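# Restack three parcels from cart onto desk, same order

## Task

Move the three-parcel stack from the cart to the desk so it stands in the original bottom-to-top order, resting on its own. Then open the grippers and pull the robot away from it. The robot must not topple or be left leaning, or the task fails.

## Robot and tools

ROBOT. A LinearBot: an omnidirectional wheeled base with a column about 1.75 m high. A carriage slides on the column (lift_m, 0 to 1 m) and holds two identical six-joint arms, left and right, each with a two-finger gripper. Arm bases sit roughly 0.57 m + lift_m above the floor; carriage parts reach about 0.15 m below them. Reach is about 0.78 m from the shoulder but only about 0.38 m downward. The hand is about 0.16 m long, 0.1 m wide (0.14 m open). Parked arm joints 1-6: 0, 0.05, 0.05, 1.45, 0, 0; parked footprint about 0.95 m wide by 0.7 m long. Cameras: carriage_camera (fixed, facing forward, tilted about 20 degrees down), left_wrist_camera and right_wrist_camera (looking beyond the fingertips). Wheel motors are strong (7 N m). Loose objects may occasionally be nudged by something external.

FRAMES. Base frame: origin on the floor below the base centre, x forward, y left, z up. left_hand and right_hand report the midpoint between that hand's pads in this frame; quat_wxyz rotates base axes into hand axes (hand z runs along the fingers, fingers open along hand y; a hand pointing straight up with joints 1, 5, 6 at 0 gives 1,0,0,0). Odometry frame is the base frame at scene start; base_odometry counts wheel rotation only, so slip looks like travel. Heading runs -3.142 to 3.142, left positive. Hand readings can be off, more so at long reach; a level hand dips 10-17 cm under 1 kg.

execute_actions. Argument actions: a list holding one action or none (empty just reports state and images). An action may contain base, joints, or both; they start together. base holds exactly one key, each a relative offset from where the base last measured itself: translate_m (metres, -2 to 2, forward positive), strafe_m (metres, -2 to 2, left positive) or rotate_rad (radians, -6.3 to 6.3, counter-clockwise positive). joints is a dictionary of absolute targets by name, each independent: lift_m 0 to 1 m; for each side (left_/right_) joint1_rad -2.617 to 3.054 (vertical-axis swing, 0 forward, positive left); joint2_rad 0 to 3.141 (shoulder: 0 upper arm back and level, 1.57 vertical, 3.14 forward and level); joint3_rad 0 to 3.141 (elbow: 0 folded, 3.14 straight); joint4_rad -1.57 to 1.57 (wrist pitch, positive lifts the tips); joint5_rad -1.57 to 1.57 (wrist yaw, positive swings tips to the RIGHT); joint6_rad -2.094 to 2.094 (roll about the finger axis, positive clockwise viewed from the forearm); gripper_m 0 to 0.093 m (pad gap). Joints omitted keep pursuing earlier targets. Arm speed up to 1.8 rad/s (joints 1-3) and 2.7 rad/s (4-6); no action runs past 15 s. Argument cameras: list of camera names or "all"; omitted/null means all, [] means none. An unknown key, name or out-of-range number rejects the call with no motion. If a result reports a stop, the later motion calls in that same reply are skipped.

wait: seconds (0 to 10); commands nothing, returns state and images. zoom_image: camera plus region [x0, y0, x1, y1] in pixels of that camera's newest full 504x504 image, top-left origin, at most 504 by 504. read_manual: optional section, only "licences"; no motion. finished_scene: scene, the current scene's number; irreversible, reports success. Finish only once the stack stands unaided.

RESULTS. pictures lists cameras in image order. base_status/joint_status per motion: done (for the base, wheels turned the commanded amount even if slipping; tiny moves may fall short yet say done), off_target (resting away from target, maybe still pushing; normal for a gripper holding something), contact_stop or time_out (target dropped, holds in place), not_followed (self-collision check withheld that arm's targets; may be retried each action until they pass; gripper part still runs), limit_stop_at_motor_heat. on_its_own reports uncommanded items; held at is the held target, not the position. motor_effort: percent of max, sign toward higher joint values, peak in brackets; readings are biased and noisy. A lift effort that keeps dropping while lowering means a hand or load is resting on something. drive_wheels staying above its free-move value at rest means the base is pressing on something. MOTOR HOT warns from 75 °C; OVER-TEMPERATURE FAULT means the arm was halted (90 °C) or went limp and fell (100 °C). ARM HIT means an arm struck the robot hard.

CAUTIONS. No reading shows tilt; check images. Tipping risk grows with a high carriage, outstretched arms, loads, pulling, or sudden stops; about 1.5 kg per hand with both arms forward can topple it. Base contact stops come late or not at all, and arms have none: a blocked arm keeps pushing and snaps to target when freed. After a blocked drive, reverse about 0.2 m (undo a turn), repeat if still pressed, then retry. The base can slide under a table edge that the column then strikes; backing into such an edge can tip the robot. Never let the arms collide or press on each other; to untangle, move the withheld arm away first, then the other in a later call. Stretched arms heat quickly even empty; park them when idle. Gripper force is about 45-60 N per pad. Avoid drops, slams and hard pushes; release loads gently. The robot holds its last command while you think.

Each tool is called as name(argument=value, ...) on one line, values as JSON.

## Session

execute_actions(actions=[])

Scene clock: 0.00 s.
base_odometry: x=+0.000 y=+0.000 heading=+0.000 (m, m, rad; odometry frame)
base_status: not commanded
joint_positions: lift_m=+0.303 left_joint1_rad=+0.018 left_joint2_rad=+0.041 left_joint3_rad=+0.047 left_joint4_rad=+1.508 left_joint5_rad=-0.019 left_joint6_rad=-0.034 left_gripper_m=+0.095 right_joint1_rad=-0.022 right_joint2_rad=+0.057 right_joint3_rad=+0.023 right_joint4_rad=+1.421 right_joint5_rad=-0.012 right_joint6_rad=+0.026 right_gripper_m=+0.095
joint_status: not commanded
motor_effort: lift_m=+28 drive_wheels=+0 (%)
left_hand: x=+0.2818 y=+0.3210 z=+1.2843 quat_wxyz=(+1.000, -0.010, +0.028, -0.008) (m; base frame)
right_hand: x=+0.3152 y=-0.3164 z=+1.2752 quat_wxyz=(+0.996, -0.004, +0.092, +0.003) (m; base frame)
pictures: carriage_camera, left_wrist_camera, right_wrist_camera
Images, in order (width x height): carriage_camera 504x504, left_wrist_camera 504x504, right_wrist_camera 504x504.

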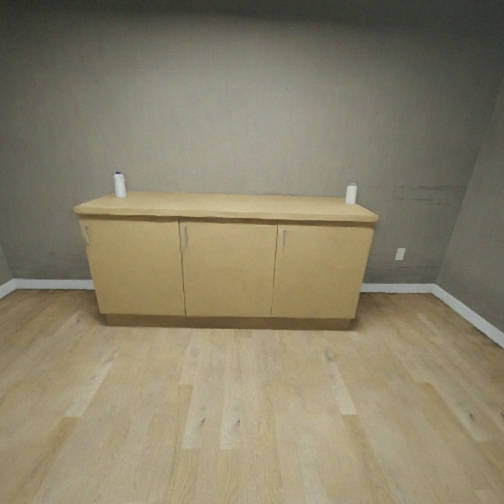

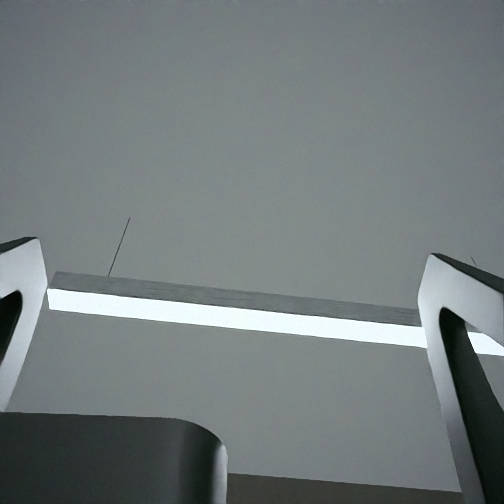

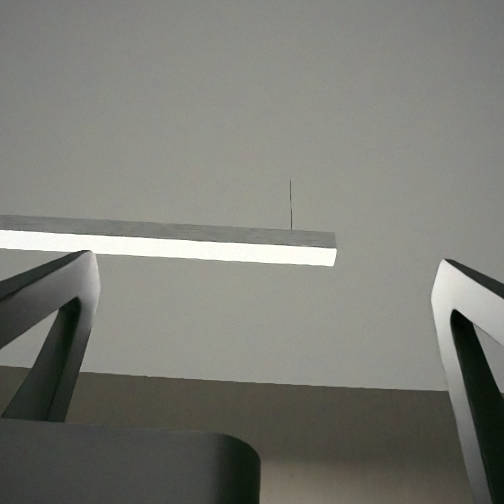

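execute_actions(actions=[{"base":{"rotate_rad":1.57}}], cameras=["carriage_camera"])

execute_actions(actions=[{"base":{"rotate_rad":1.57}}], cameras=["carriage_camera"])

execute_actions(actions=[{"base":{"rotate_rad":1.57}}], cameras=["carriage_camera"])

Scene clock: 6.07 s.
base_odometry: x=+0.000 y=+0.000 heading=+1.570 (m, m, rad; odometry frame)
base_status: done
joint_positions: lift_m=+0.303 left_joint1_rad=+0.018 left_joint2_rad=+0.041 left_joint3_rad=+0.047 left_joint4_rad=+1.508 left_joint5_rad=-0.019 left_joint6_rad=-0.034 left_gripper_m=+0.095 right_joint1_rad=-0.022 right_joint2_rad=+0.057 right_joint3_rad=+0.023 right_joint4_rad=+1.421 right_joint5_rad=-0.012 right_joint6_rad=+0.026 right_gripper_m=+0.095
joint_status: not commanded
motor_effort: lift_m=+30(30) drive_wheels=+9(19) (%)
left_hand: x=+0.2818 y=+0.3210 z=+1.2843 quat_wxyz=(+1.000, -0.010, +0.028, -0.008) (m; base frame)
right_hand: x=+0.3154 y=-0.3164 z=+1.2751 quat_wxyz=(+0.996, -0.004, +0.092, +0.003) (m; base frame)
pictures: carriage_camera
Images, in order (width x height): carriage_camera 504x504.

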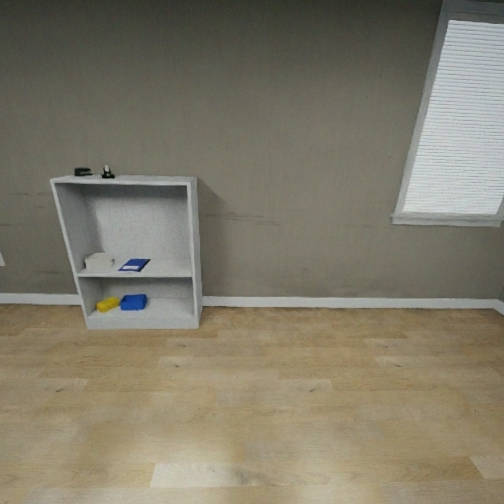

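Scene clock: 9.17 s.
base_odometry: x=+0.000 y=+0.000 heading=+3.139 (m, m, rad; odometry frame)
base_status: done
joint_positions: lift_m=+0.303 left_joint1_rad=+0.018 left_joint2_rad=+0.041 left_joint3_rad=+0.047 left_joint4_rad=+1.508 left_joint5_rad=-0.019 left_joint6_rad=-0.034 left_gripper_m=+0.095 right_joint1_rad=-0.022 right_joint2_rad=+0.057 right_joint3_rad=+0.023 right_joint4_rad=+1.420 right_joint5_rad=-0.012 right_joint6_rad=+0.026 right_gripper_m=+0.095
joint_status: not commanded
motor_effort: lift_m=+28(29) drive_wheels=+9(17) (%)
left_hand: x=+0.2818 y=+0.3210 z=+1.2843 quat_wxyz=(+1.000, -0.010, +0.028, -0.008) (m; base frame)
right_hand: x=+0.3155 y=-0.3164 z=+1.2751 quat_wxyz=(+0.996, -0.004, +0.092, +0.003) (m; base frame)
pictures: carriage_camera
Images, in order (width x height): carriage_camera 504x504.

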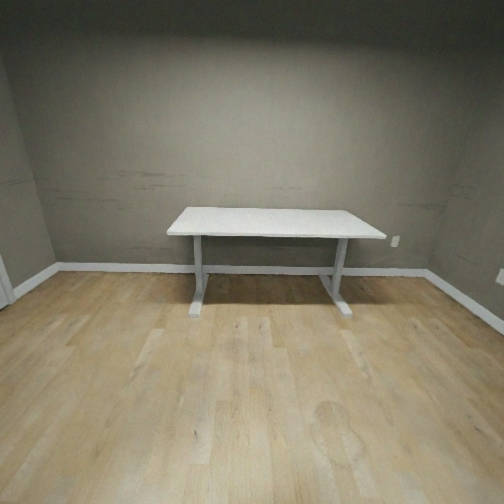

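Scene clock: 12.27 s.
base_odometry: x=+0.000 y=+0.000 heading=-1.575 (m, m, rad; odometry frame)
base_status: done
joint_positions: lift_m=+0.303 left_joint1_rad=+0.018 left_joint2_rad=+0.041 left_joint3_rad=+0.047 left_joint4_rad=+1.508 left_joint5_rad=-0.019 left_joint6_rad=-0.034 left_gripper_m=+0.095 right_joint1_rad=-0.022 right_joint2_rad=+0.057 right_joint3_rad=+0.023 right_joint4_rad=+1.420 right_joint5_rad=-0.012 right_joint6_rad=+0.026 right_gripper_m=+0.095
joint_status: not commanded
motor_effort: lift_m=+28(28) drive_wheels=+9(17) (%)
left_hand: x=+0.2818 y=+0.3210 z=+1.2843 quat_wxyz=(+1.000, -0.010, +0.028, -0.008) (m; base frame)
right_hand: x=+0.3155 y=-0.3164 z=+1.2751 quat_wxyz=(+0.996, -0.004, +0.092, +0.003) (m; base frame)
pictures: carriage_camera
Images, in order (width x height): carriage_camera 504x504.

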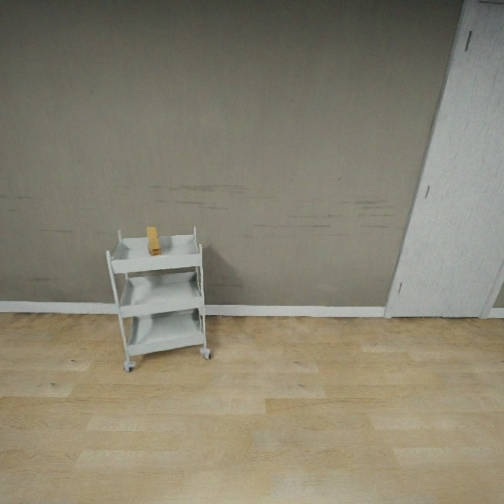

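execute_actions(actions=[{"base":{"strafe_m":0.25},"joints":{"lift_m":0.5,"left_joint2_rad":1.6,"left_joint3_rad":1.2,"left_joint4_rad":-1.17}}], cameras=[])

execute_actions(actions=[{"base":{"translate_m":0.8}}], cameras=["carriage_camera","left_wrist_camera"])

Scene clock: 18.47 s.
base_odometry: x=+0.250 y=+0.000 heading=-1.573 (m, m, rad; odometry frame)
base_status: done
joint_positions: lift_m=+0.500 left_joint1_rad=+0.018 left_joint2_rad=+1.601 left_joint3_rad=+1.173 left_joint4_rad=-1.160 left_joint5_rad=-0.019 left_joint6_rad=-0.034 left_gripper_m=+0.095 right_joint1_rad=-0.022 right_joint2_rad=+0.057 right_joint3_rad=+0.023 right_joint4_rad=+1.420 right_joint5_rad=-0.012 right_joint6_rad=+0.026 right_gripper_m=+0.095
joint_status: all done
motor_effort: lift_m=+29(37) drive_wheels=+10(19) (%)
left_hand: x=+0.5385 y=+0.3256 z=+1.1345 quat_wxyz=(-0.009, -0.026, +1.000, +0.010) (m; base frame)
right_hand: x=+0.3155 y=-0.3164 z=+1.4720 quat_wxyz=(+0.996, -0.004, +0.092, +0.003) (m; base frame)
pictures: none
No camera images: the call's "cameras" was empty. Leave "cameras" out to get every camera's image.

Scene clock: 22.33 s.
base_odometry: x=+0.249 y=-0.800 heading=-1.573 (m, m, rad; odometry frame)
base_status: done
joint_positions: lift_m=+0.500 left_joint1_rad=+0.018 left_joint2_rad=+1.601 left_joint3_rad=+1.173 left_joint4_rad=-1.162 left_joint5_rad=-0.019 left_joint6_rad=-0.034 left_gripper_m=+0.095 right_joint1_rad=-0.022 right_joint2_rad=+0.057 right_joint3_rad=+0.023 right_joint4_rad=+1.420 right_joint5_rad=-0.012 right_joint6_rad=+0.026 right_gripper_m=+0.095
joint_status: not commanded
motor_effort: lift_m=+29(27) drive_wheels=-3(17) (%)
left_hand: x=+0.5379 y=+0.3257 z=+1.1346 quat_wxyz=(-0.010, -0.026, +1.000, +0.010) (m; base frame)
right_hand: x=+0.3155 y=-0.3164 z=+1.4720 quat_wxyz=(+0.996, -0.004, +0.092, +0.003) (m; base frame)
pictures: carriage_camera, left_wrist_camera
camera_calibration (this result's frames):
carriage_camera: T_world_to_cam=[[0.00378341, -0.999048, 0.0434491, -0.0653858], [-0.384507, -0.0415625, -0.922186, 1.41592], [0.923114, -0.0132175, -0.384299, 0.41673], [0, 0, 0, 1]] pos_world=[0.159989, -0.00096642, 1.46873]
left_wrist_camera: T_world_to_cam=[[0.101536, -0.993987, -0.0409947, 0.313377], [-0.825635, -0.107185, 0.55393, -0.136925], [-0.554993, -0.0223973, -0.831554, 1.37609], [0, 0, 0, 1]] pos_world=[0.61885, 0.327637, 1.23298]
Images, in order (width x height): carriage_camera 504x504, left_wrist_camera 504x504.

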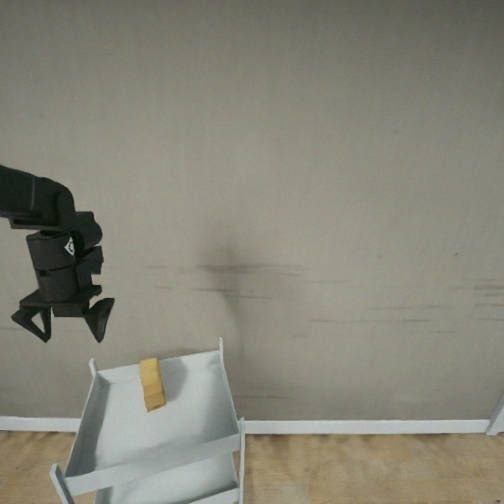

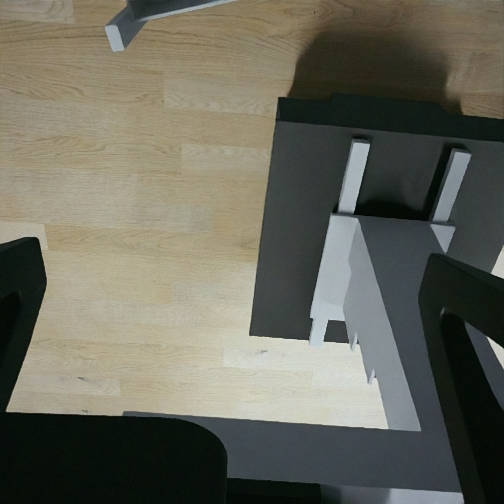

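zoom_image(camera="carriage_camera", region=[50, 330, 250, 504])

Region (50, 330, 250, 504) of carriage_camera's 504x504 image, scaled by 2.520, with more detail than that image has; it fills the top 438 rows of this view, and the rest is white.

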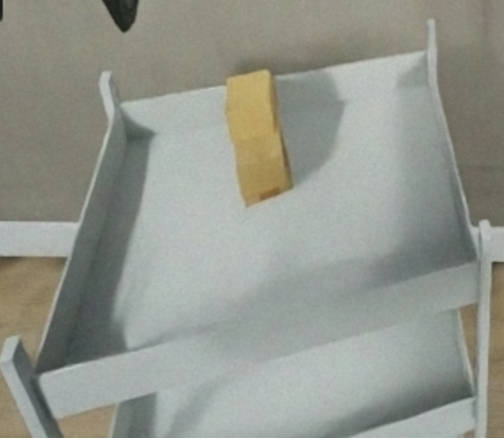

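execute_actions(actions=[{"base":{"rotate_rad":0.2},"joints":{"left_joint4_rad":-0.4}}], cameras=[])

execute_actions(actions=[{"base":{"strafe_m":-0.2},"joints":{"lift_m":0.15}}], cameras=["carriage_camera","left_wrist_camera"])

Scene clock: 29.33 s.
base_odometry: x=+0.249 y=-0.801 heading=-1.373 (m, m, rad; odometry frame)
base_status: done
joint_positions: lift_m=+0.500 left_joint1_rad=+0.018 left_joint2_rad=+1.601 left_joint3_rad=+1.173 left_joint4_rad=-0.409 left_joint5_rad=-0.019 left_joint6_rad=-0.034 left_gripper_m=+0.095 right_joint1_rad=-0.022 right_joint2_rad=+0.057 right_joint3_rad=+0.023 right_joint4_rad=+1.421 right_joint5_rad=-0.012 right_joint6_rad=+0.026 right_gripper_m=+0.095
joint_status: all done
motor_effort: lift_m=+31(28) drive_wheels=+11(15) (%)
left_hand: x=+0.7075 y=+0.3286 z=+1.1979 quat_wxyz=(+0.359, -0.028, +0.933, +0.006) (m; base frame)
right_hand: x=+0.3154 y=-0.3164 z=+1.4721 quat_wxyz=(+0.996, -0.004, +0.092, +0.003) (m; base frame)
pictures: none
No camera images: the call's "cameras" was empty. Leave "cameras" out to get every camera's image.

Scene clock: 31.40 s.
base_odometry: x=+0.053 y=-0.840 heading=-1.372 (m, m, rad; odometry frame)
base_status: done
joint_positions: lift_m=+0.150 left_joint1_rad=+0.018 left_joint2_rad=+1.601 left_joint3_rad=+1.188 left_joint4_rad=-0.401 left_joint5_rad=-0.019 left_joint6_rad=-0.034 left_gripper_m=+0.095 right_joint1_rad=-0.022 right_joint2_rad=+0.057 right_joint3_rad=+0.023 right_joint4_rad=+1.421 right_joint5_rad=-0.012 right_joint6_rad=+0.026 right_gripper_m=+0.095
joint_status: all done
motor_effort: lift_m=+22(26) drive_wheels=-5(17) (%)
left_hand: x=+0.7122 y=+0.3287 z=+0.8559 quat_wxyz=(+0.370, -0.028, +0.929, +0.006) (m; base frame)
right_hand: x=+0.3153 y=-0.3164 z=+1.1224 quat_wxyz=(+0.996, -0.004, +0.092, +0.003) (m; base frame)
pictures: carriage_camera, left_wrist_camera
camera_calibration (this result's frames):
carriage_camera: T_world_to_cam=[[0.00378341, -0.999048, 0.0434491, -0.0501946], [-0.384507, -0.0415625, -0.922186, 1.09349], [0.923114, -0.0132175, -0.384299, 0.282367], [0, 0, 0, 1]] pos_world=[0.159989, -0.00096642, 1.1191]
left_wrist_camera: T_world_to_cam=[[0.105961, -0.99394, 0.0292579, 0.223948], [-0.976562, -0.109562, -0.185263, 0.902619], [0.187346, -0.00894152, -0.982253, 0.837008], [0, 0, 0, 1]] pos_world=[0.700924, 0.328967, 0.982824]
Images, in order (width x height): carriage_camera 504x504, left_wrist_camera 504x504.

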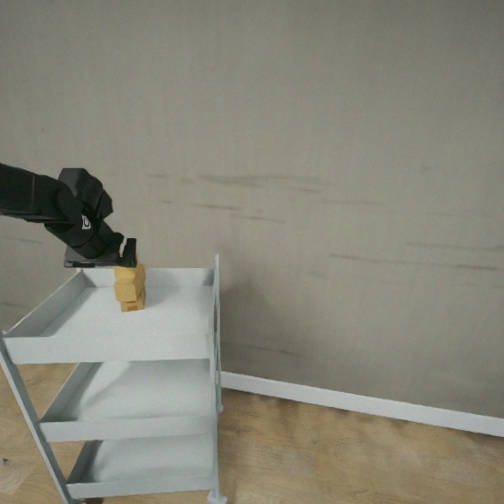

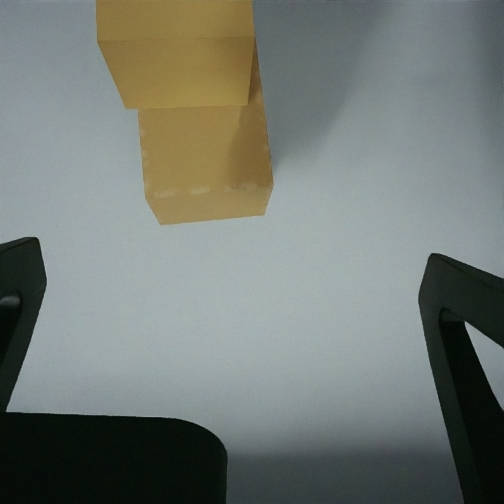

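execute_actions(actions=[{"base":{"translate_m":-0.1}}], cameras=[])

execute_actions(actions=[{"base":{"strafe_m":0.02},"joints":{"lift_m":0.03,"left_joint2_rad":2.0,"left_joint4_rad":0.35}}], cameras=["carriage_camera","left_wrist_camera"])

zoom_image(camera="carriage_camera", region=[0, 150, 250, 400])

Scene clock: 37.43 s.
base_odometry: x=+0.033 y=-0.742 heading=-1.372 (m, m, rad; odometry frame)
base_status: done
joint_positions: lift_m=+0.150 left_joint1_rad=+0.019 left_joint2_rad=+1.601 left_joint3_rad=+1.188 left_joint4_rad=-0.400 left_joint5_rad=-0.019 left_joint6_rad=-0.034 left_gripper_m=+0.095 right_joint1_rad=-0.022 right_joint2_rad=+0.057 right_joint3_rad=+0.023 right_joint4_rad=+1.419 right_joint5_rad=-0.012 right_joint6_rad=+0.026 right_gripper_m=+0.095
joint_status: not commanded
motor_effort: lift_m=+26(28) drive_wheels=+1(6) (%)
left_hand: x=+0.7124 y=+0.3291 z=+0.8560 quat_wxyz=(+0.370, -0.028, +0.929, +0.006) (m; base frame)
right_hand: x=+0.3156 y=-0.3164 z=+1.1224 quat_wxyz=(+0.996, -0.004, +0.093, +0.003) (m; base frame)
pictures: none
No camera images: the call's "cameras" was empty. Leave "cameras" out to get every camera's image.

Scene clock: 38.70 s.
base_odometry: x=+0.052 y=-0.738 heading=-1.372 (m, m, rad; odometry frame)
base_status: done
joint_positions: lift_m=+0.030 left_joint1_rad=+0.020 left_joint2_rad=+1.985 left_joint3_rad=+1.210 left_joint4_rad=+0.349 left_joint5_rad=-0.015 left_joint6_rad=-0.041 left_gripper_m=+0.095 right_joint1_rad=-0.022 right_joint2_rad=+0.057 right_joint3_rad=+0.023 right_joint4_rad=+1.420 right_joint5_rad=-0.012 right_joint6_rad=+0.026 right_gripper_m=+0.095
joint_status: all done
motor_effort: lift_m=+25(25) drive_wheels=+3(5) (%)
left_hand: x=+0.8339 y=+0.3315 z=+0.7053 quat_wxyz=(+0.541, -0.030, +0.840, +0.001) (m; base frame)
right_hand: x=+0.3155 y=-0.3164 z=+1.0024 quat_wxyz=(+0.996, -0.004, +0.092, +0.003) (m; base frame)
pictures: carriage_camera, left_wrist_camera
camera_calibration (this result's frames):
carriage_camera: T_world_to_cam=[[0.00378341, -0.999048, 0.0434491, -0.0449819], [-0.384507, -0.0415625, -0.922186, 0.982855], [0.923114, -0.0132175, -0.384299, 0.236261], [0, 0, 0, 1]] pos_world=[0.159989, -0.00096642, 0.999124]
left_wrist_camera: T_world_to_cam=[[0.0898473, -0.993585, 0.0686786, 0.203712], [-0.834095, -0.112749, -0.539975, 1.12623], [0.544255, -0.00876914, -0.838874, 0.267485], [0, 0, 0, 1]] pos_world=[0.775503, 0.331733, 0.818535]
Images, in order (width x height): carriage_camera 504x504, left_wrist_camera 504x504.

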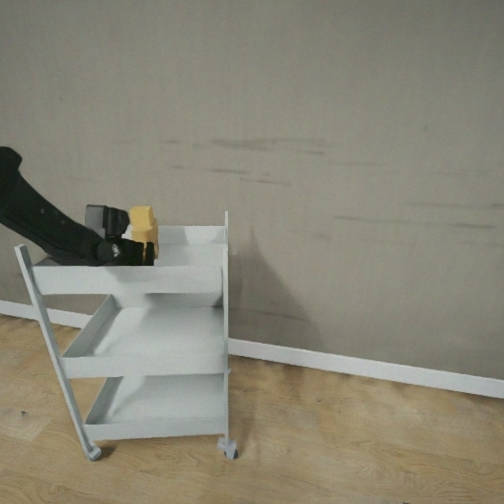

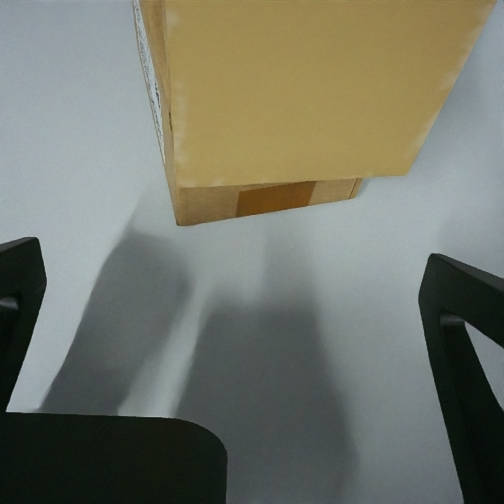

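Region (0, 150, 250, 400) of carriage_camera's 504x504 image, scaled by 2.016, with more detail than that image has.

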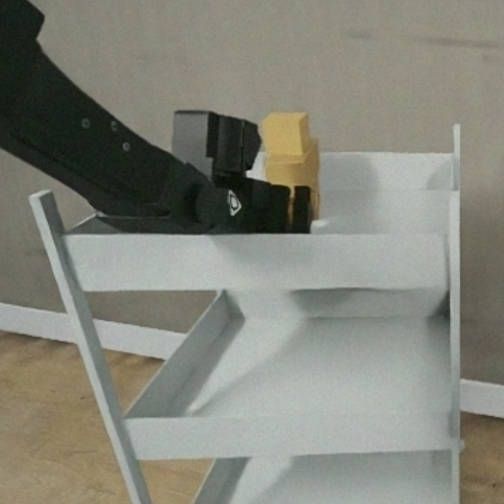

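execute_actions(actions=[{"base":{"strafe_m":-0.014}}], cameras=[])

execute_actions(actions=[{"base":{"translate_m":0.075},"joints":{"lift_m":0.02}}], cameras=["left_wrist_camera"])

execute_actions(actions=[{"joints":{"left_gripper_m":0}}], cameras=[])

execute_actions(actions=[{"joints":{"lift_m":0.25}}], cameras=["carriage_camera","left_wrist_camera"])

zoom_image(camera="carriage_camera", region=[0, 150, 250, 400])

Scene clock: 44.23 s.
base_odometry: x=+0.039 y=-0.741 heading=-1.372 (m, m, rad; odometry frame)
base_status: done
joint_positions: lift_m=+0.030 left_joint1_rad=+0.018 left_joint2_rad=+1.987 left_joint3_rad=+1.210 left_joint4_rad=+0.349 left_joint5_rad=-0.015 left_joint6_rad=-0.041 left_gripper_m=+0.095 right_joint1_rad=-0.022 right_joint2_rad=+0.057 right_joint3_rad=+0.023 right_joint4_rad=+1.420 right_joint5_rad=-0.012 right_joint6_rad=+0.026 right_gripper_m=+0.095
joint_status: not commanded
motor_effort: lift_m=+24(25) drive_wheels=+1(3) (%)
left_hand: x=+0.8340 y=+0.3302 z=+0.7045 quat_wxyz=(+0.541, -0.029, +0.841, +0.000) (m; base frame)
right_hand: x=+0.3155 y=-0.3164 z=+1.0024 quat_wxyz=(+0.996, -0.004, +0.092, +0.003) (m; base frame)
pictures: none
No camera images: the call's "cameras" was empty. Leave "cameras" out to get every camera's image.

Scene clock: 45.60 s.
base_odometry: x=+0.054 y=-0.814 heading=-1.371 (m, m, rad; odometry frame)
base_status: done
joint_positions: lift_m=+0.020 left_joint1_rad=+0.037 left_joint2_rad=+1.969 left_joint3_rad=+1.210 left_joint4_rad=+0.357 left_joint5_rad=-0.016 left_joint6_rad=-0.039 left_gripper_m=+0.095 right_joint1_rad=-0.022 right_joint2_rad=+0.057 right_joint3_rad=+0.023 right_joint4_rad=+1.422 right_joint5_rad=-0.012 right_joint6_rad=+0.026 right_gripper_m=+0.095
joint_status: all done
motor_effort: lift_m=+25(26) drive_wheels=+10(9) (%)
left_hand: x=+0.8341 y=+0.3409 z=+0.7061 quat_wxyz=(+0.552, -0.036, +0.833, +0.006) (m; base frame)
right_hand: x=+0.3151 y=-0.3164 z=+0.9926 quat_wxyz=(+0.996, -0.004, +0.091, +0.003) (m; base frame)
pictures: left_wrist_camera
camera_calibration (this result's frames):
left_wrist_camera: T_world_to_cam=[[0.104077, -0.992212, 0.0684397, 0.200795], [-0.81903, -0.124544, -0.560071, 1.1335], [0.564232, 0.00223656, -0.825613, 0.238347], [0, 0, 0, 1]] pos_world=[0.772987, 0.339868, 0.817879]
Images, in order (width x height): left_wrist_camera 504x504.

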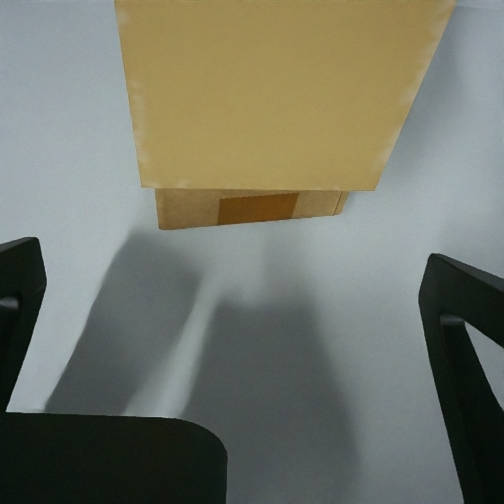

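Scene clock: 46.33 s.
base_odometry: x=+0.054 y=-0.814 heading=-1.371 (m, m, rad; odometry frame)
base_status: not commanded
joint_positions: lift_m=+0.020 left_joint1_rad=+0.037 left_joint2_rad=+1.969 left_joint3_rad=+1.210 left_joint4_rad=+0.357 left_joint5_rad=-0.016 left_joint6_rad=-0.039 left_gripper_m=+0.001 right_joint1_rad=-0.022 right_joint2_rad=+0.057 right_joint3_rad=+0.023 right_joint4_rad=+1.422 right_joint5_rad=-0.012 right_joint6_rad=+0.026 right_gripper_m=+0.095
joint_status: all done
motor_effort: lift_m=+25(22) drive_wheels=+10(10) (%)
left_hand: x=+0.8341 y=+0.3409 z=+0.7061 quat_wxyz=(+0.552, -0.036, +0.833, +0.006) (m; base frame)
right_hand: x=+0.3151 y=-0.3164 z=+0.9926 quat_wxyz=(+0.996, -0.004, +0.091, +0.003) (m; base frame)
pictures: none
No camera images: the call's "cameras" was empty. Leave "cameras" out to get every camera's image.

Scene clock: 47.80 s.
base_odometry: x=+0.054 y=-0.814 heading=-1.371 (m, m, rad; odometry frame)
base_status: not commanded
joint_positions: lift_m=+0.250 left_joint1_rad=+0.025 left_joint2_rad=+1.997 left_joint3_rad=+1.210 left_joint4_rad=+0.354 left_joint5_rad=-0.016 left_joint6_rad=-0.039 left_gripper_m=+0.001 right_joint1_rad=-0.022 right_joint2_rad=+0.057 right_joint3_rad=+0.023 right_joint4_rad=+1.422 right_joint5_rad=-0.012 right_joint6_rad=+0.026 right_gripper_m=+0.095
joint_status: all done
motor_effort: lift_m=+30(36) drive_wheels=+9(10) (%)
left_hand: x=+0.8344 y=+0.3342 z=+0.9192 quat_wxyz=(+0.538, -0.031, +0.842, +0.003) (m; base frame)
right_hand: x=+0.3151 y=-0.3164 z=+1.2221 quat_wxyz=(+0.996, -0.004, +0.091, +0.003) (m; base frame)
pictures: carriage_camera, left_wrist_camera
camera_calibration (this result's frames):
carriage_camera: T_world_to_cam=[[0.00378341, -0.999048, 0.0434491, -0.0545217], [-0.384507, -0.0415625, -0.922186, 1.18533], [0.923114, -0.0132175, -0.384299, 0.32064], [0, 0, 0, 1]] pos_world=[0.159989, -0.00096642, 1.21869]
left_wrist_camera: T_world_to_cam=[[0.0946544, -0.993336, 0.0657554, 0.190292], [-0.837746, -0.115163, -0.533778, 1.24062], [0.537794, -0.00456194, -0.843064, 0.454516], [0, 0, 0, 1]] pos_world=[0.776876, 0.333971, 1.03289]
Images, in order (width x height): carriage_camera 504x504, left_wrist_camera 504x504.

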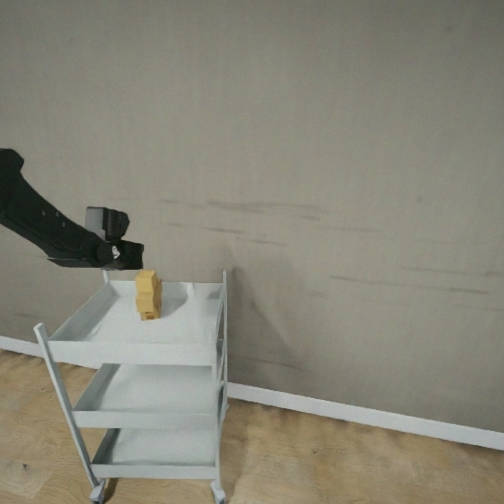

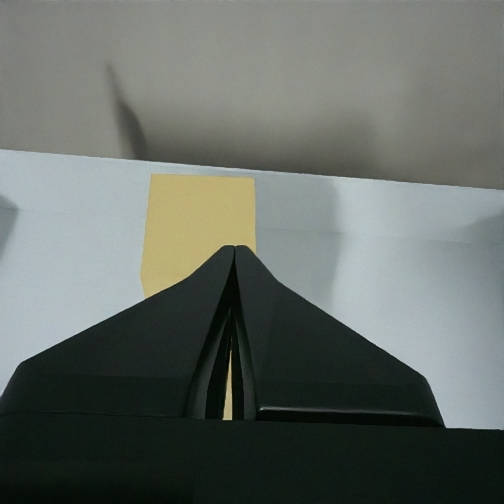

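Region (0, 150, 250, 400) of carriage_camera's 504x504 image, scaled by 2.016, with more detail than that image has.

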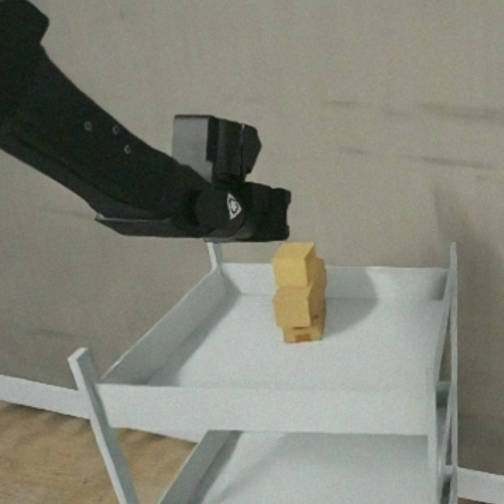

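execute_actions(actions=[{"base":{"translate_m":0.105},"joints":{"left_gripper_m":0.093,"left_joint4_rad":0.12,"left_joint1_rad":0.03,"lift_m":0.27}}], cameras=["left_wrist_camera"])

execute_actions(actions=[{"joints":{"lift_m":0.085}}], cameras=["left_wrist_camera"])

execute_actions(actions=[{"joints":{"left_gripper_m":0}}], cameras=[])

execute_actions(actions=[{"joints":{"lift_m":0.3}}], cameras=["carriage_camera","left_wrist_camera"])

zoom_image(camera="carriage_camera", region=[0, 150, 250, 400])

Scene clock: 54.77 s.
base_odometry: x=+0.075 y=-0.917 heading=-1.370 (m, m, rad; odometry frame)
base_status: done
joint_positions: lift_m=+0.270 left_joint1_rad=+0.026 left_joint2_rad=+1.993 left_joint3_rad=+1.210 left_joint4_rad=+0.133 left_joint5_rad=-0.016 left_joint6_rad=-0.039 left_gripper_m=+0.093 right_joint1_rad=-0.022 right_joint2_rad=+0.057 right_joint3_rad=+0.023 right_joint4_rad=+1.421 right_joint5_rad=-0.012 right_joint6_rad=+0.026 right_gripper_m=+0.095
joint_status: all done
motor_effort: lift_m=+32(36) drive_wheels=-3(17) (%)
left_hand: x=+0.8065 y=+0.3343 z=+0.8950 quat_wxyz=(+0.444, -0.033, +0.895, +0.004) (m; base frame)
right_hand: x=+0.3153 y=-0.3164 z=+1.2421 quat_wxyz=(+0.996, -0.004, +0.092, +0.003) (m; base frame)
pictures: left_wrist_camera
camera_calibration (this result's frames):
left_wrist_camera: T_world_to_cam=[[0.108663, -0.992863, 0.0491501, 0.198063], [-0.932642, -0.118935, -0.340636, 1.10927], [0.34405, -0.0088248, -0.93891, 0.692627], [0, 0, 0, 1]] pos_world=[0.774734, 0.334693, 1.01844]
Images, in order (width x height): left_wrist_camera 504x504.

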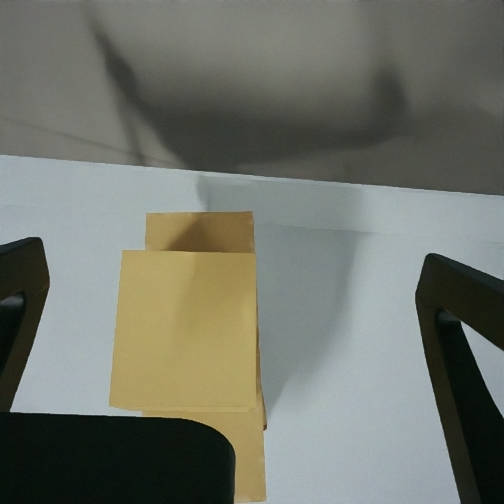

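Scene clock: 56.03 s.
base_odometry: x=+0.075 y=-0.917 heading=-1.370 (m, m, rad; odometry frame)
base_status: not commanded
joint_positions: lift_m=+0.085 left_joint1_rad=+0.026 left_joint2_rad=+1.982 left_joint3_rad=+1.210 left_joint4_rad=+0.161 left_joint5_rad=-0.025 left_joint6_rad=-0.034 left_gripper_m=+0.093 right_joint1_rad=-0.022 right_joint2_rad=+0.057 right_joint3_rad=+0.023 right_joint4_rad=+1.421 right_joint5_rad=-0.012 right_joint6_rad=+0.026 right_gripper_m=+0.095
joint_status: all done
motor_effort: lift_m=+25(25) drive_wheels=+8(3) (%)
left_hand: x=+0.8108 y=+0.3360 z=+0.7217 quat_wxyz=(+0.461, -0.032, +0.887, +0.009) (m; base frame)
right_hand: x=+0.3153 y=-0.3164 z=+1.0575 quat_wxyz=(+0.996, -0.004, +0.092, +0.003) (m; base frame)
pictures: left_wrist_camera
camera_calibration (this result's frames):
left_wrist_camera: T_world_to_cam=[[0.111009, -0.992877, 0.0432605, 0.210071], [-0.918301, -0.119121, -0.377536, 1.06957], [0.38, 0.00218383, -0.924984, 0.485493], [0, 0, 0, 1]] pos_world=[0.774384, 0.334923, 0.843788]
Images, in order (width x height): left_wrist_camera 504x504.

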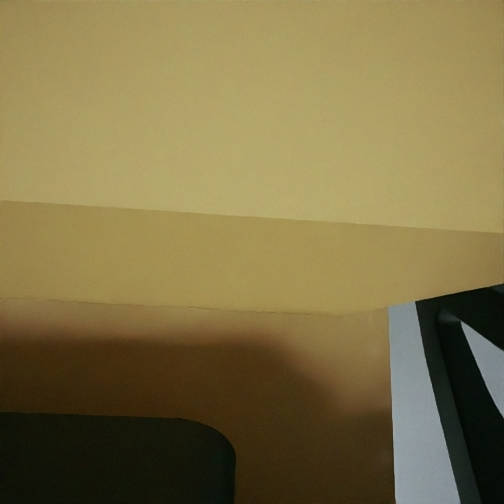

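Scene clock: 56.77 s.
base_odometry: x=+0.075 y=-0.917 heading=-1.370 (m, m, rad; odometry frame)
base_status: not commanded
joint_positions: lift_m=+0.085 left_joint1_rad=+0.026 left_joint2_rad=+1.982 left_joint3_rad=+1.210 left_joint4_rad=+0.160 left_joint5_rad=-0.023 left_joint6_rad=-0.035 left_gripper_m=+0.061 right_joint1_rad=-0.022 right_joint2_rad=+0.057 right_joint3_rad=+0.023 right_joint4_rad=+1.421 right_joint5_rad=-0.012 right_joint6_rad=+0.026 right_gripper_m=+0.095
joint_status: left_gripper_m off_target (ended at +0.061, target +0.000)
motor_effort: lift_m=+22(28) drive_wheels=+8(8) (%)
left_hand: x=+0.8107 y=+0.3357 z=+0.7215 quat_wxyz=(+0.461, -0.032, +0.887, +0.008) (m; base frame)
right_hand: x=+0.3153 y=-0.3164 z=+1.0575 quat_wxyz=(+0.996, -0.004, +0.092, +0.003) (m; base frame)
pictures: none
No camera images: the call's "cameras" was empty. Leave "cameras" out to get every camera's image.

Scene clock: 58.17 s.
base_odometry: x=+0.075 y=-0.917 heading=-1.370 (m, m, rad; odometry frame)
base_status: not commanded
joint_positions: lift_m=+0.300 left_joint1_rad=+0.026 left_joint2_rad=+2.009 left_joint3_rad=+1.210 left_joint4_rad=+0.087 left_joint5_rad=-0.023 left_joint6_rad=-0.035 left_gripper_m=+0.061 right_joint1_rad=-0.022 right_joint2_rad=+0.057 right_joint3_rad=+0.023 right_joint4_rad=+1.421 right_joint5_rad=-0.012 right_joint6_rad=+0.026 right_gripper_m=+0.095
joint_status: all done
motor_effort: lift_m=+30(36) drive_wheels=+8(8) (%)
left_hand: x=+0.7985 y=+0.3354 z=+0.9081 quat_wxyz=(+0.416, -0.033, +0.909, +0.009) (m; base frame)
right_hand: x=+0.3153 y=-0.3164 z=+1.2720 quat_wxyz=(+0.996, -0.004, +0.092, +0.003) (m; base frame)
pictures: carriage_camera, left_wrist_camera
camera_calibration (this result's frames):
carriage_camera: T_world_to_cam=[[0.00378341, -0.999048, 0.0434491, -0.0566926], [-0.384507, -0.0415625, -0.922186, 1.23141], [0.923114, -0.0132175, -0.384299, 0.339841], [0, 0, 0, 1]] pos_world=[0.159989, -0.00096642, 1.26865]
left_wrist_camera: T_world_to_cam=[[0.114274, -0.992794, 0.0360717, 0.206686], [-0.951642, -0.119815, -0.282883, 1.06947], [0.285166, -0.00200126, -0.958476, 0.770146], [0, 0, 0, 1]] pos_world=[0.774516, 0.334877, 1.03325]
Images, in order (width x height): carriage_camera 504x504, left_wrist_camera 504x504.

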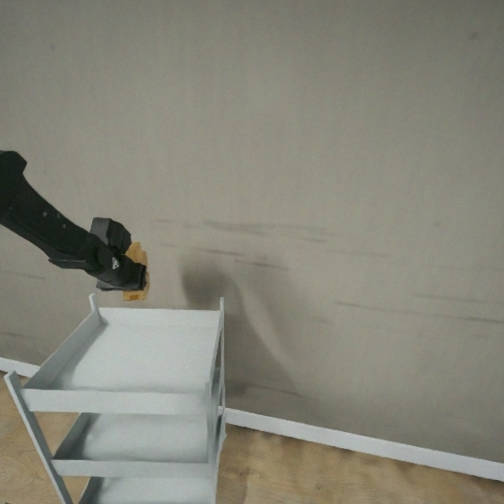

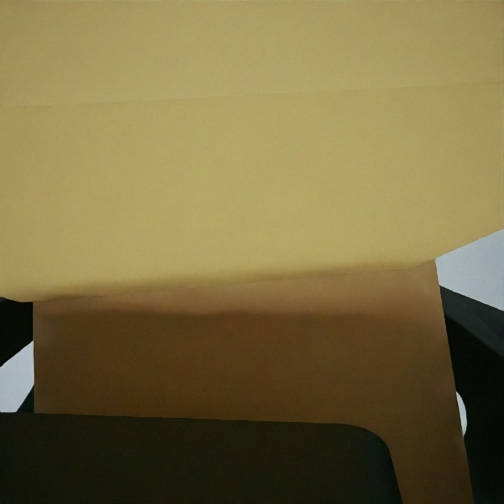

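Region (0, 150, 250, 400) of carriage_camera's 504x504 image, scaled by 2.016, with more detail than that image has.

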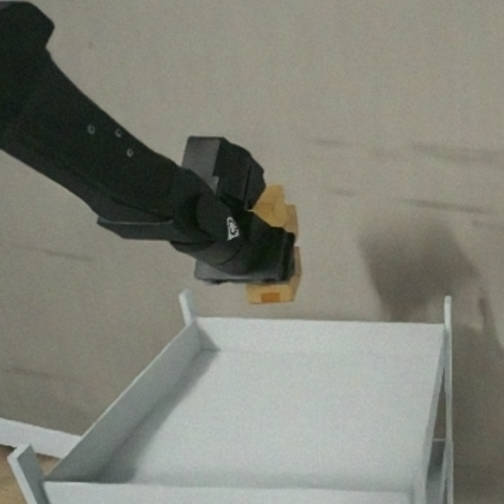

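execute_actions(actions=[{"base":{"translate_m":-1.3},"joints":{"left_joint4_rad":0.23}}], cameras=[])

execute_actions(actions=[{"base":{"rotate_rad":-1.77}}], cameras=[])

execute_actions(actions=[{"base":{"translate_m":1.05}}], cameras=["carriage_camera"])

execute_actions(actions=[{"joints":{"lift_m":0.17}}], cameras=["carriage_camera"])

Scene clock: 67.00 s.
base_odometry: x=-0.184 y=+0.357 heading=-1.370 (m, m, rad; odometry frame)
base_status: done
joint_positions: lift_m=+0.300 left_joint1_rad=+0.027 left_joint2_rad=+2.009 left_joint3_rad=+1.210 left_joint4_rad=+0.182 left_joint5_rad=-0.021 left_joint6_rad=-0.035 left_gripper_m=+0.061 right_joint1_rad=-0.022 right_joint2_rad=+0.057 right_joint3_rad=+0.023 right_joint4_rad=+1.419 right_joint5_rad=-0.012 right_joint6_rad=+0.026 right_gripper_m=+0.095
joint_status: left_joint4_rad off_target (ended at +0.182, target +0.230)
motor_effort: lift_m=+28(31) drive_wheels=+1(22) (%)
left_hand: x=+0.8130 y=+0.3359 z=+0.9265 quat_wxyz=(+0.459, -0.032, +0.888, +0.008) (m; base frame)
right_hand: x=+0.3157 y=-0.3164 z=+1.2719 quat_wxyz=(+0.996, -0.004, +0.093, +0.003) (m; base frame)
pictures: none
No camera images: the call's "cameras" was empty. Leave "cameras" out to get every camera's image.

Scene clock: 70.27 s.
base_odometry: x=-0.184 y=+0.357 heading=-3.140 (m, m, rad; odometry frame)
base_status: done
joint_positions: lift_m=+0.300 left_joint1_rad=+0.032 left_joint2_rad=+2.009 left_joint3_rad=+1.210 left_joint4_rad=+0.183 left_joint5_rad=-0.020 left_joint6_rad=-0.035 left_gripper_m=+0.061 right_joint1_rad=-0.022 right_joint2_rad=+0.057 right_joint3_rad=+0.023 right_joint4_rad=+1.419 right_joint5_rad=-0.012 right_joint6_rad=+0.026 right_gripper_m=+0.095
joint_status: not commanded
motor_effort: lift_m=+29(31) drive_wheels=+10(22) (%)
left_hand: x=+0.8130 y=+0.3384 z=+0.9267 quat_wxyz=(+0.459, -0.034, +0.888, +0.008) (m; base frame)
right_hand: x=+0.3158 y=-0.3164 z=+1.2719 quat_wxyz=(+0.996, -0.004, +0.093, +0.003) (m; base frame)
pictures: none
No camera images: the call's "cameras" was empty. Leave "cameras" out to get every camera's image.

Scene clock: 74.67 s.
base_odometry: x=-1.234 y=+0.357 heading=-3.141 (m, m, rad; odometry frame)
base_status: done
joint_positions: lift_m=+0.300 left_joint1_rad=+0.032 left_joint2_rad=+2.009 left_joint3_rad=+1.210 left_joint4_rad=+0.183 left_joint5_rad=-0.020 left_joint6_rad=-0.035 left_gripper_m=+0.061 right_joint1_rad=-0.022 right_joint2_rad=+0.057 right_joint3_rad=+0.023 right_joint4_rad=+1.419 right_joint5_rad=-0.012 right_joint6_rad=+0.026 right_gripper_m=+0.095
joint_status: not commanded
motor_effort: lift_m=+29(30) drive_wheels=-6(24) (%)
left_hand: x=+0.8130 y=+0.3384 z=+0.9267 quat_wxyz=(+0.459, -0.034, +0.888, +0.008) (m; base frame)
right_hand: x=+0.3158 y=-0.3164 z=+1.2719 quat_wxyz=(+0.996, -0.004, +0.093, +0.003) (m; base frame)
pictures: carriage_camera
camera_calibration (this result's frames):
carriage_camera: T_world_to_cam=[[0.00378341, -0.999048, 0.0434491, -0.0566926], [-0.384507, -0.0415625, -0.922186, 1.23141], [0.923114, -0.0132175, -0.384299, 0.339841], [0, 0, 0, 1]] pos_world=[0.159989, -0.00096642, 1.26865]
Images, in order (width x height): carriage_camera 504x504.

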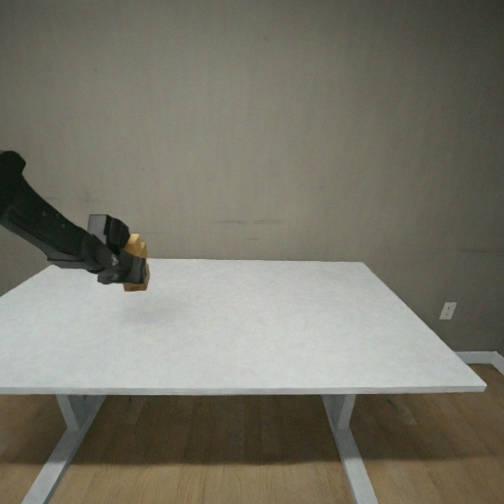

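Scene clock: 75.73 s.
base_odometry: x=-1.234 y=+0.357 heading=-3.141 (m, m, rad; odometry frame)
base_status: not commanded
joint_positions: lift_m=+0.170 left_joint1_rad=+0.032 left_joint2_rad=+2.014 left_joint3_rad=+1.210 left_joint4_rad=+0.182 left_joint5_rad=-0.020 left_joint6_rad=-0.035 left_gripper_m=+0.061 right_joint1_rad=-0.022 right_joint2_rad=+0.057 right_joint3_rad=+0.023 right_joint4_rad=+1.419 right_joint5_rad=-0.012 right_joint6_rad=+0.026 right_gripper_m=+0.095
joint_status: all done
motor_effort: lift_m=+24(25) drive_wheels=-5(6) (%)
left_hand: x=+0.8127 y=+0.3384 z=+0.7939 quat_wxyz=(+0.456, -0.034, +0.889, +0.008) (m; base frame)
right_hand: x=+0.3157 y=-0.3164 z=+1.1423 quat_wxyz=(+0.996, -0.004, +0.093, +0.003) (m; base frame)
pictures: carriage_camera
camera_calibration (this result's frames):
carriage_camera: T_world_to_cam=[[0.00378341, -0.999048, 0.0434491, -0.0510616], [-0.384507, -0.0415625, -0.922186, 1.11189], [0.923114, -0.0132175, -0.384299, 0.290036], [0, 0, 0, 1]] pos_world=[0.159989, -0.00096642, 1.13905]
Images, in order (width x height): carriage_camera 504x504.

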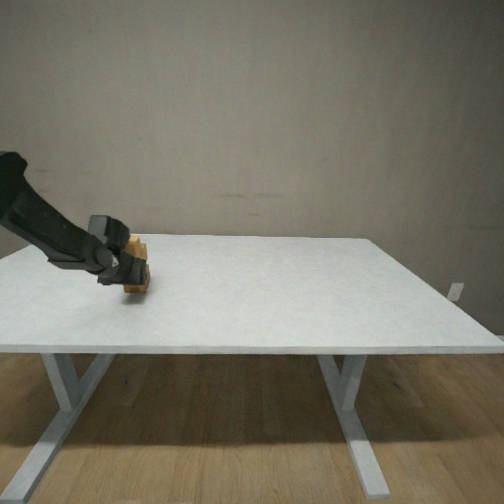

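execute_actions(actions=[{"joints":{"lift_m":0.14}}], cameras=[])

execute_actions(actions=[{"joints":{"lift_m":0.12}}], cameras=[])

Scene clock: 79.30 s.
base_odometry: x=-1.234 y=+0.357 heading=-3.141 (m, m, rad; odometry frame)
base_status: not commanded
joint_positions: lift_m=+0.140 left_joint1_rad=+0.032 left_joint2_rad=+2.001 left_joint3_rad=+1.210 left_joint4_rad=+0.224 left_joint5_rad=-0.018 left_joint6_rad=-0.035 left_gripper_m=+0.061 right_joint1_rad=-0.022 right_joint2_rad=+0.057 right_joint3_rad=+0.023 right_joint4_rad=+1.419 right_joint5_rad=-0.012 right_joint6_rad=+0.026 right_gripper_m=+0.095
joint_status: all done
on_its_own: left_joint4_rad moved +0.042 to your old target +0.230
motor_effort: lift_m=+25(25) drive_wheels=+11(11) (%)
left_hand: x=+0.8189 y=+0.3382 z=+0.7797 quat_wxyz=(+0.481, -0.034, +0.876, +0.007) (m; base frame)
right_hand: x=+0.3157 y=-0.3164 z=+1.1124 quat_wxyz=(+0.996, -0.004, +0.093, +0.003) (m; base frame)
pictures: none
No camera images: the call's "cameras" was empty. Leave "cameras" out to get every camera's image.

Scene clock: 79.87 s.
base_odometry: x=-1.234 y=+0.357 heading=-3.141 (m, m, rad; odometry frame)
base_status: not commanded
joint_positions: lift_m=+0.120 left_joint1_rad=+0.032 left_joint2_rad=+1.982 left_joint3_rad=+1.210 left_joint4_rad=+0.264 left_joint5_rad=-0.014 left_joint6_rad=-0.037 left_gripper_m=+0.061 right_joint1_rad=-0.022 right_joint2_rad=+0.057 right_joint3_rad=+0.023 right_joint4_rad=+1.419 right_joint5_rad=-0.012 right_joint6_rad=+0.026 right_gripper_m=+0.095
joint_status: all done
motor_effort: lift_m=+22(25) drive_wheels=+11(11) (%)
left_hand: x=+0.8242 y=+0.3377 z=+0.7785 quat_wxyz=(+0.507, -0.033, +0.862, +0.005) (m; base frame)
right_hand: x=+0.3156 y=-0.3164 z=+1.0925 quat_wxyz=(+0.996, -0.004, +0.093, +0.003) (m; base frame)
pictures: none
No camera images: the call's "cameras" was empty. Leave "cameras" out to get every camera's image.

execute_actions(actions=[{"joints":{"lift_m":0.14,"left_gripper_m":0.093}}], cameras=[])

execute_actions(actions=[{"base":{"translate_m":-0.4}}], cameras=["carriage_camera"])

finished_scene(scene=1)

Scene clock: 87.30 s.
base_odometry: x=-1.234 y=+0.357 heading=-3.141 (m, m, rad; odometry frame)
base_status: not commanded
joint_positions: lift_m=+0.140 left_joint1_rad=+0.032 left_joint2_rad=+1.996 left_joint3_rad=+1.210 left_joint4_rad=+0.238 left_joint5_rad=-0.014 left_joint6_rad=-0.037 left_gripper_m=+0.093 right_joint1_rad=-0.022 right_joint2_rad=+0.057 right_joint3_rad=+0.023 right_joint4_rad=+1.419 right_joint5_rad=-0.012 right_joint6_rad=+0.026 right_gripper_m=+0.095
joint_status: all done
motor_effort: lift_m=+33(32) drive_wheels=+10(11) (%)
left_hand: x=+0.8208 y=+0.3376 z=+0.7848 quat_wxyz=(+0.489, -0.033, +0.872, +0.005) (m; base frame)
right_hand: x=+0.3156 y=-0.3164 z=+1.1119 quat_wxyz=(+0.996, -0.004, +0.093, +0.003) (m; base frame)
pictures: none
No camera images: the call's "cameras" was empty. Leave "cameras" out to get every camera's image.

Scene clock: 90.23 s.
base_odometry: x=-0.834 y=+0.357 heading=+3.141 (m, m, rad; odometry frame)
base_status: done
joint_positions: lift_m=+0.140 left_joint1_rad=+0.032 left_joint2_rad=+1.996 left_joint3_rad=+1.210 left_joint4_rad=+0.238 left_joint5_rad=-0.016 left_joint6_rad=-0.037 left_gripper_m=+0.093 right_joint1_rad=-0.022 right_joint2_rad=+0.057 right_joint3_rad=+0.023 right_joint4_rad=+1.418 right_joint5_rad=-0.012 right_joint6_rad=+0.026 right_gripper_m=+0.095
joint_status: not commanded
motor_effort: lift_m=+30(28) drive_wheels=-5(22) (%)
left_hand: x=+0.8208 y=+0.3381 z=+0.7848 quat_wxyz=(+0.489, -0.034, +0.872, +0.006) (m; base frame)
right_hand: x=+0.3159 y=-0.3164 z=+1.1119 quat_wxyz=(+0.996, -0.004, +0.093, +0.003) (m; base frame)
pictures: carriage_camera
camera_calibration (this result's frames):
carriage_camera: T_world_to_cam=[[0.00378341, -0.999048, 0.0434491, -0.0497409], [-0.384507, -0.0415625, -0.922186, 1.08386], [0.923114, -0.0132175, -0.384299, 0.278354], [0, 0, 0, 1]] pos_world=[0.159989, -0.00096642, 1.10865]
Images, in order (width x height): carriage_camera 504x504.

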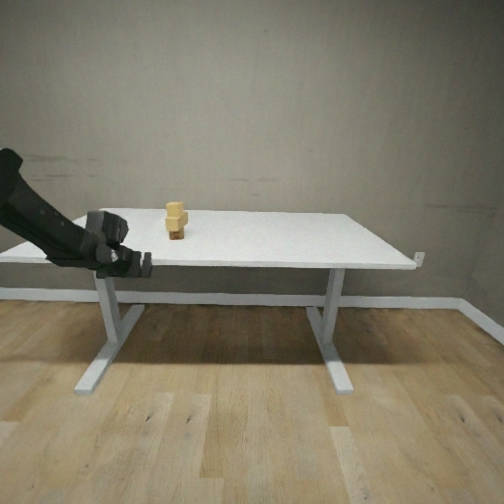

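The scene is finished: the task was done.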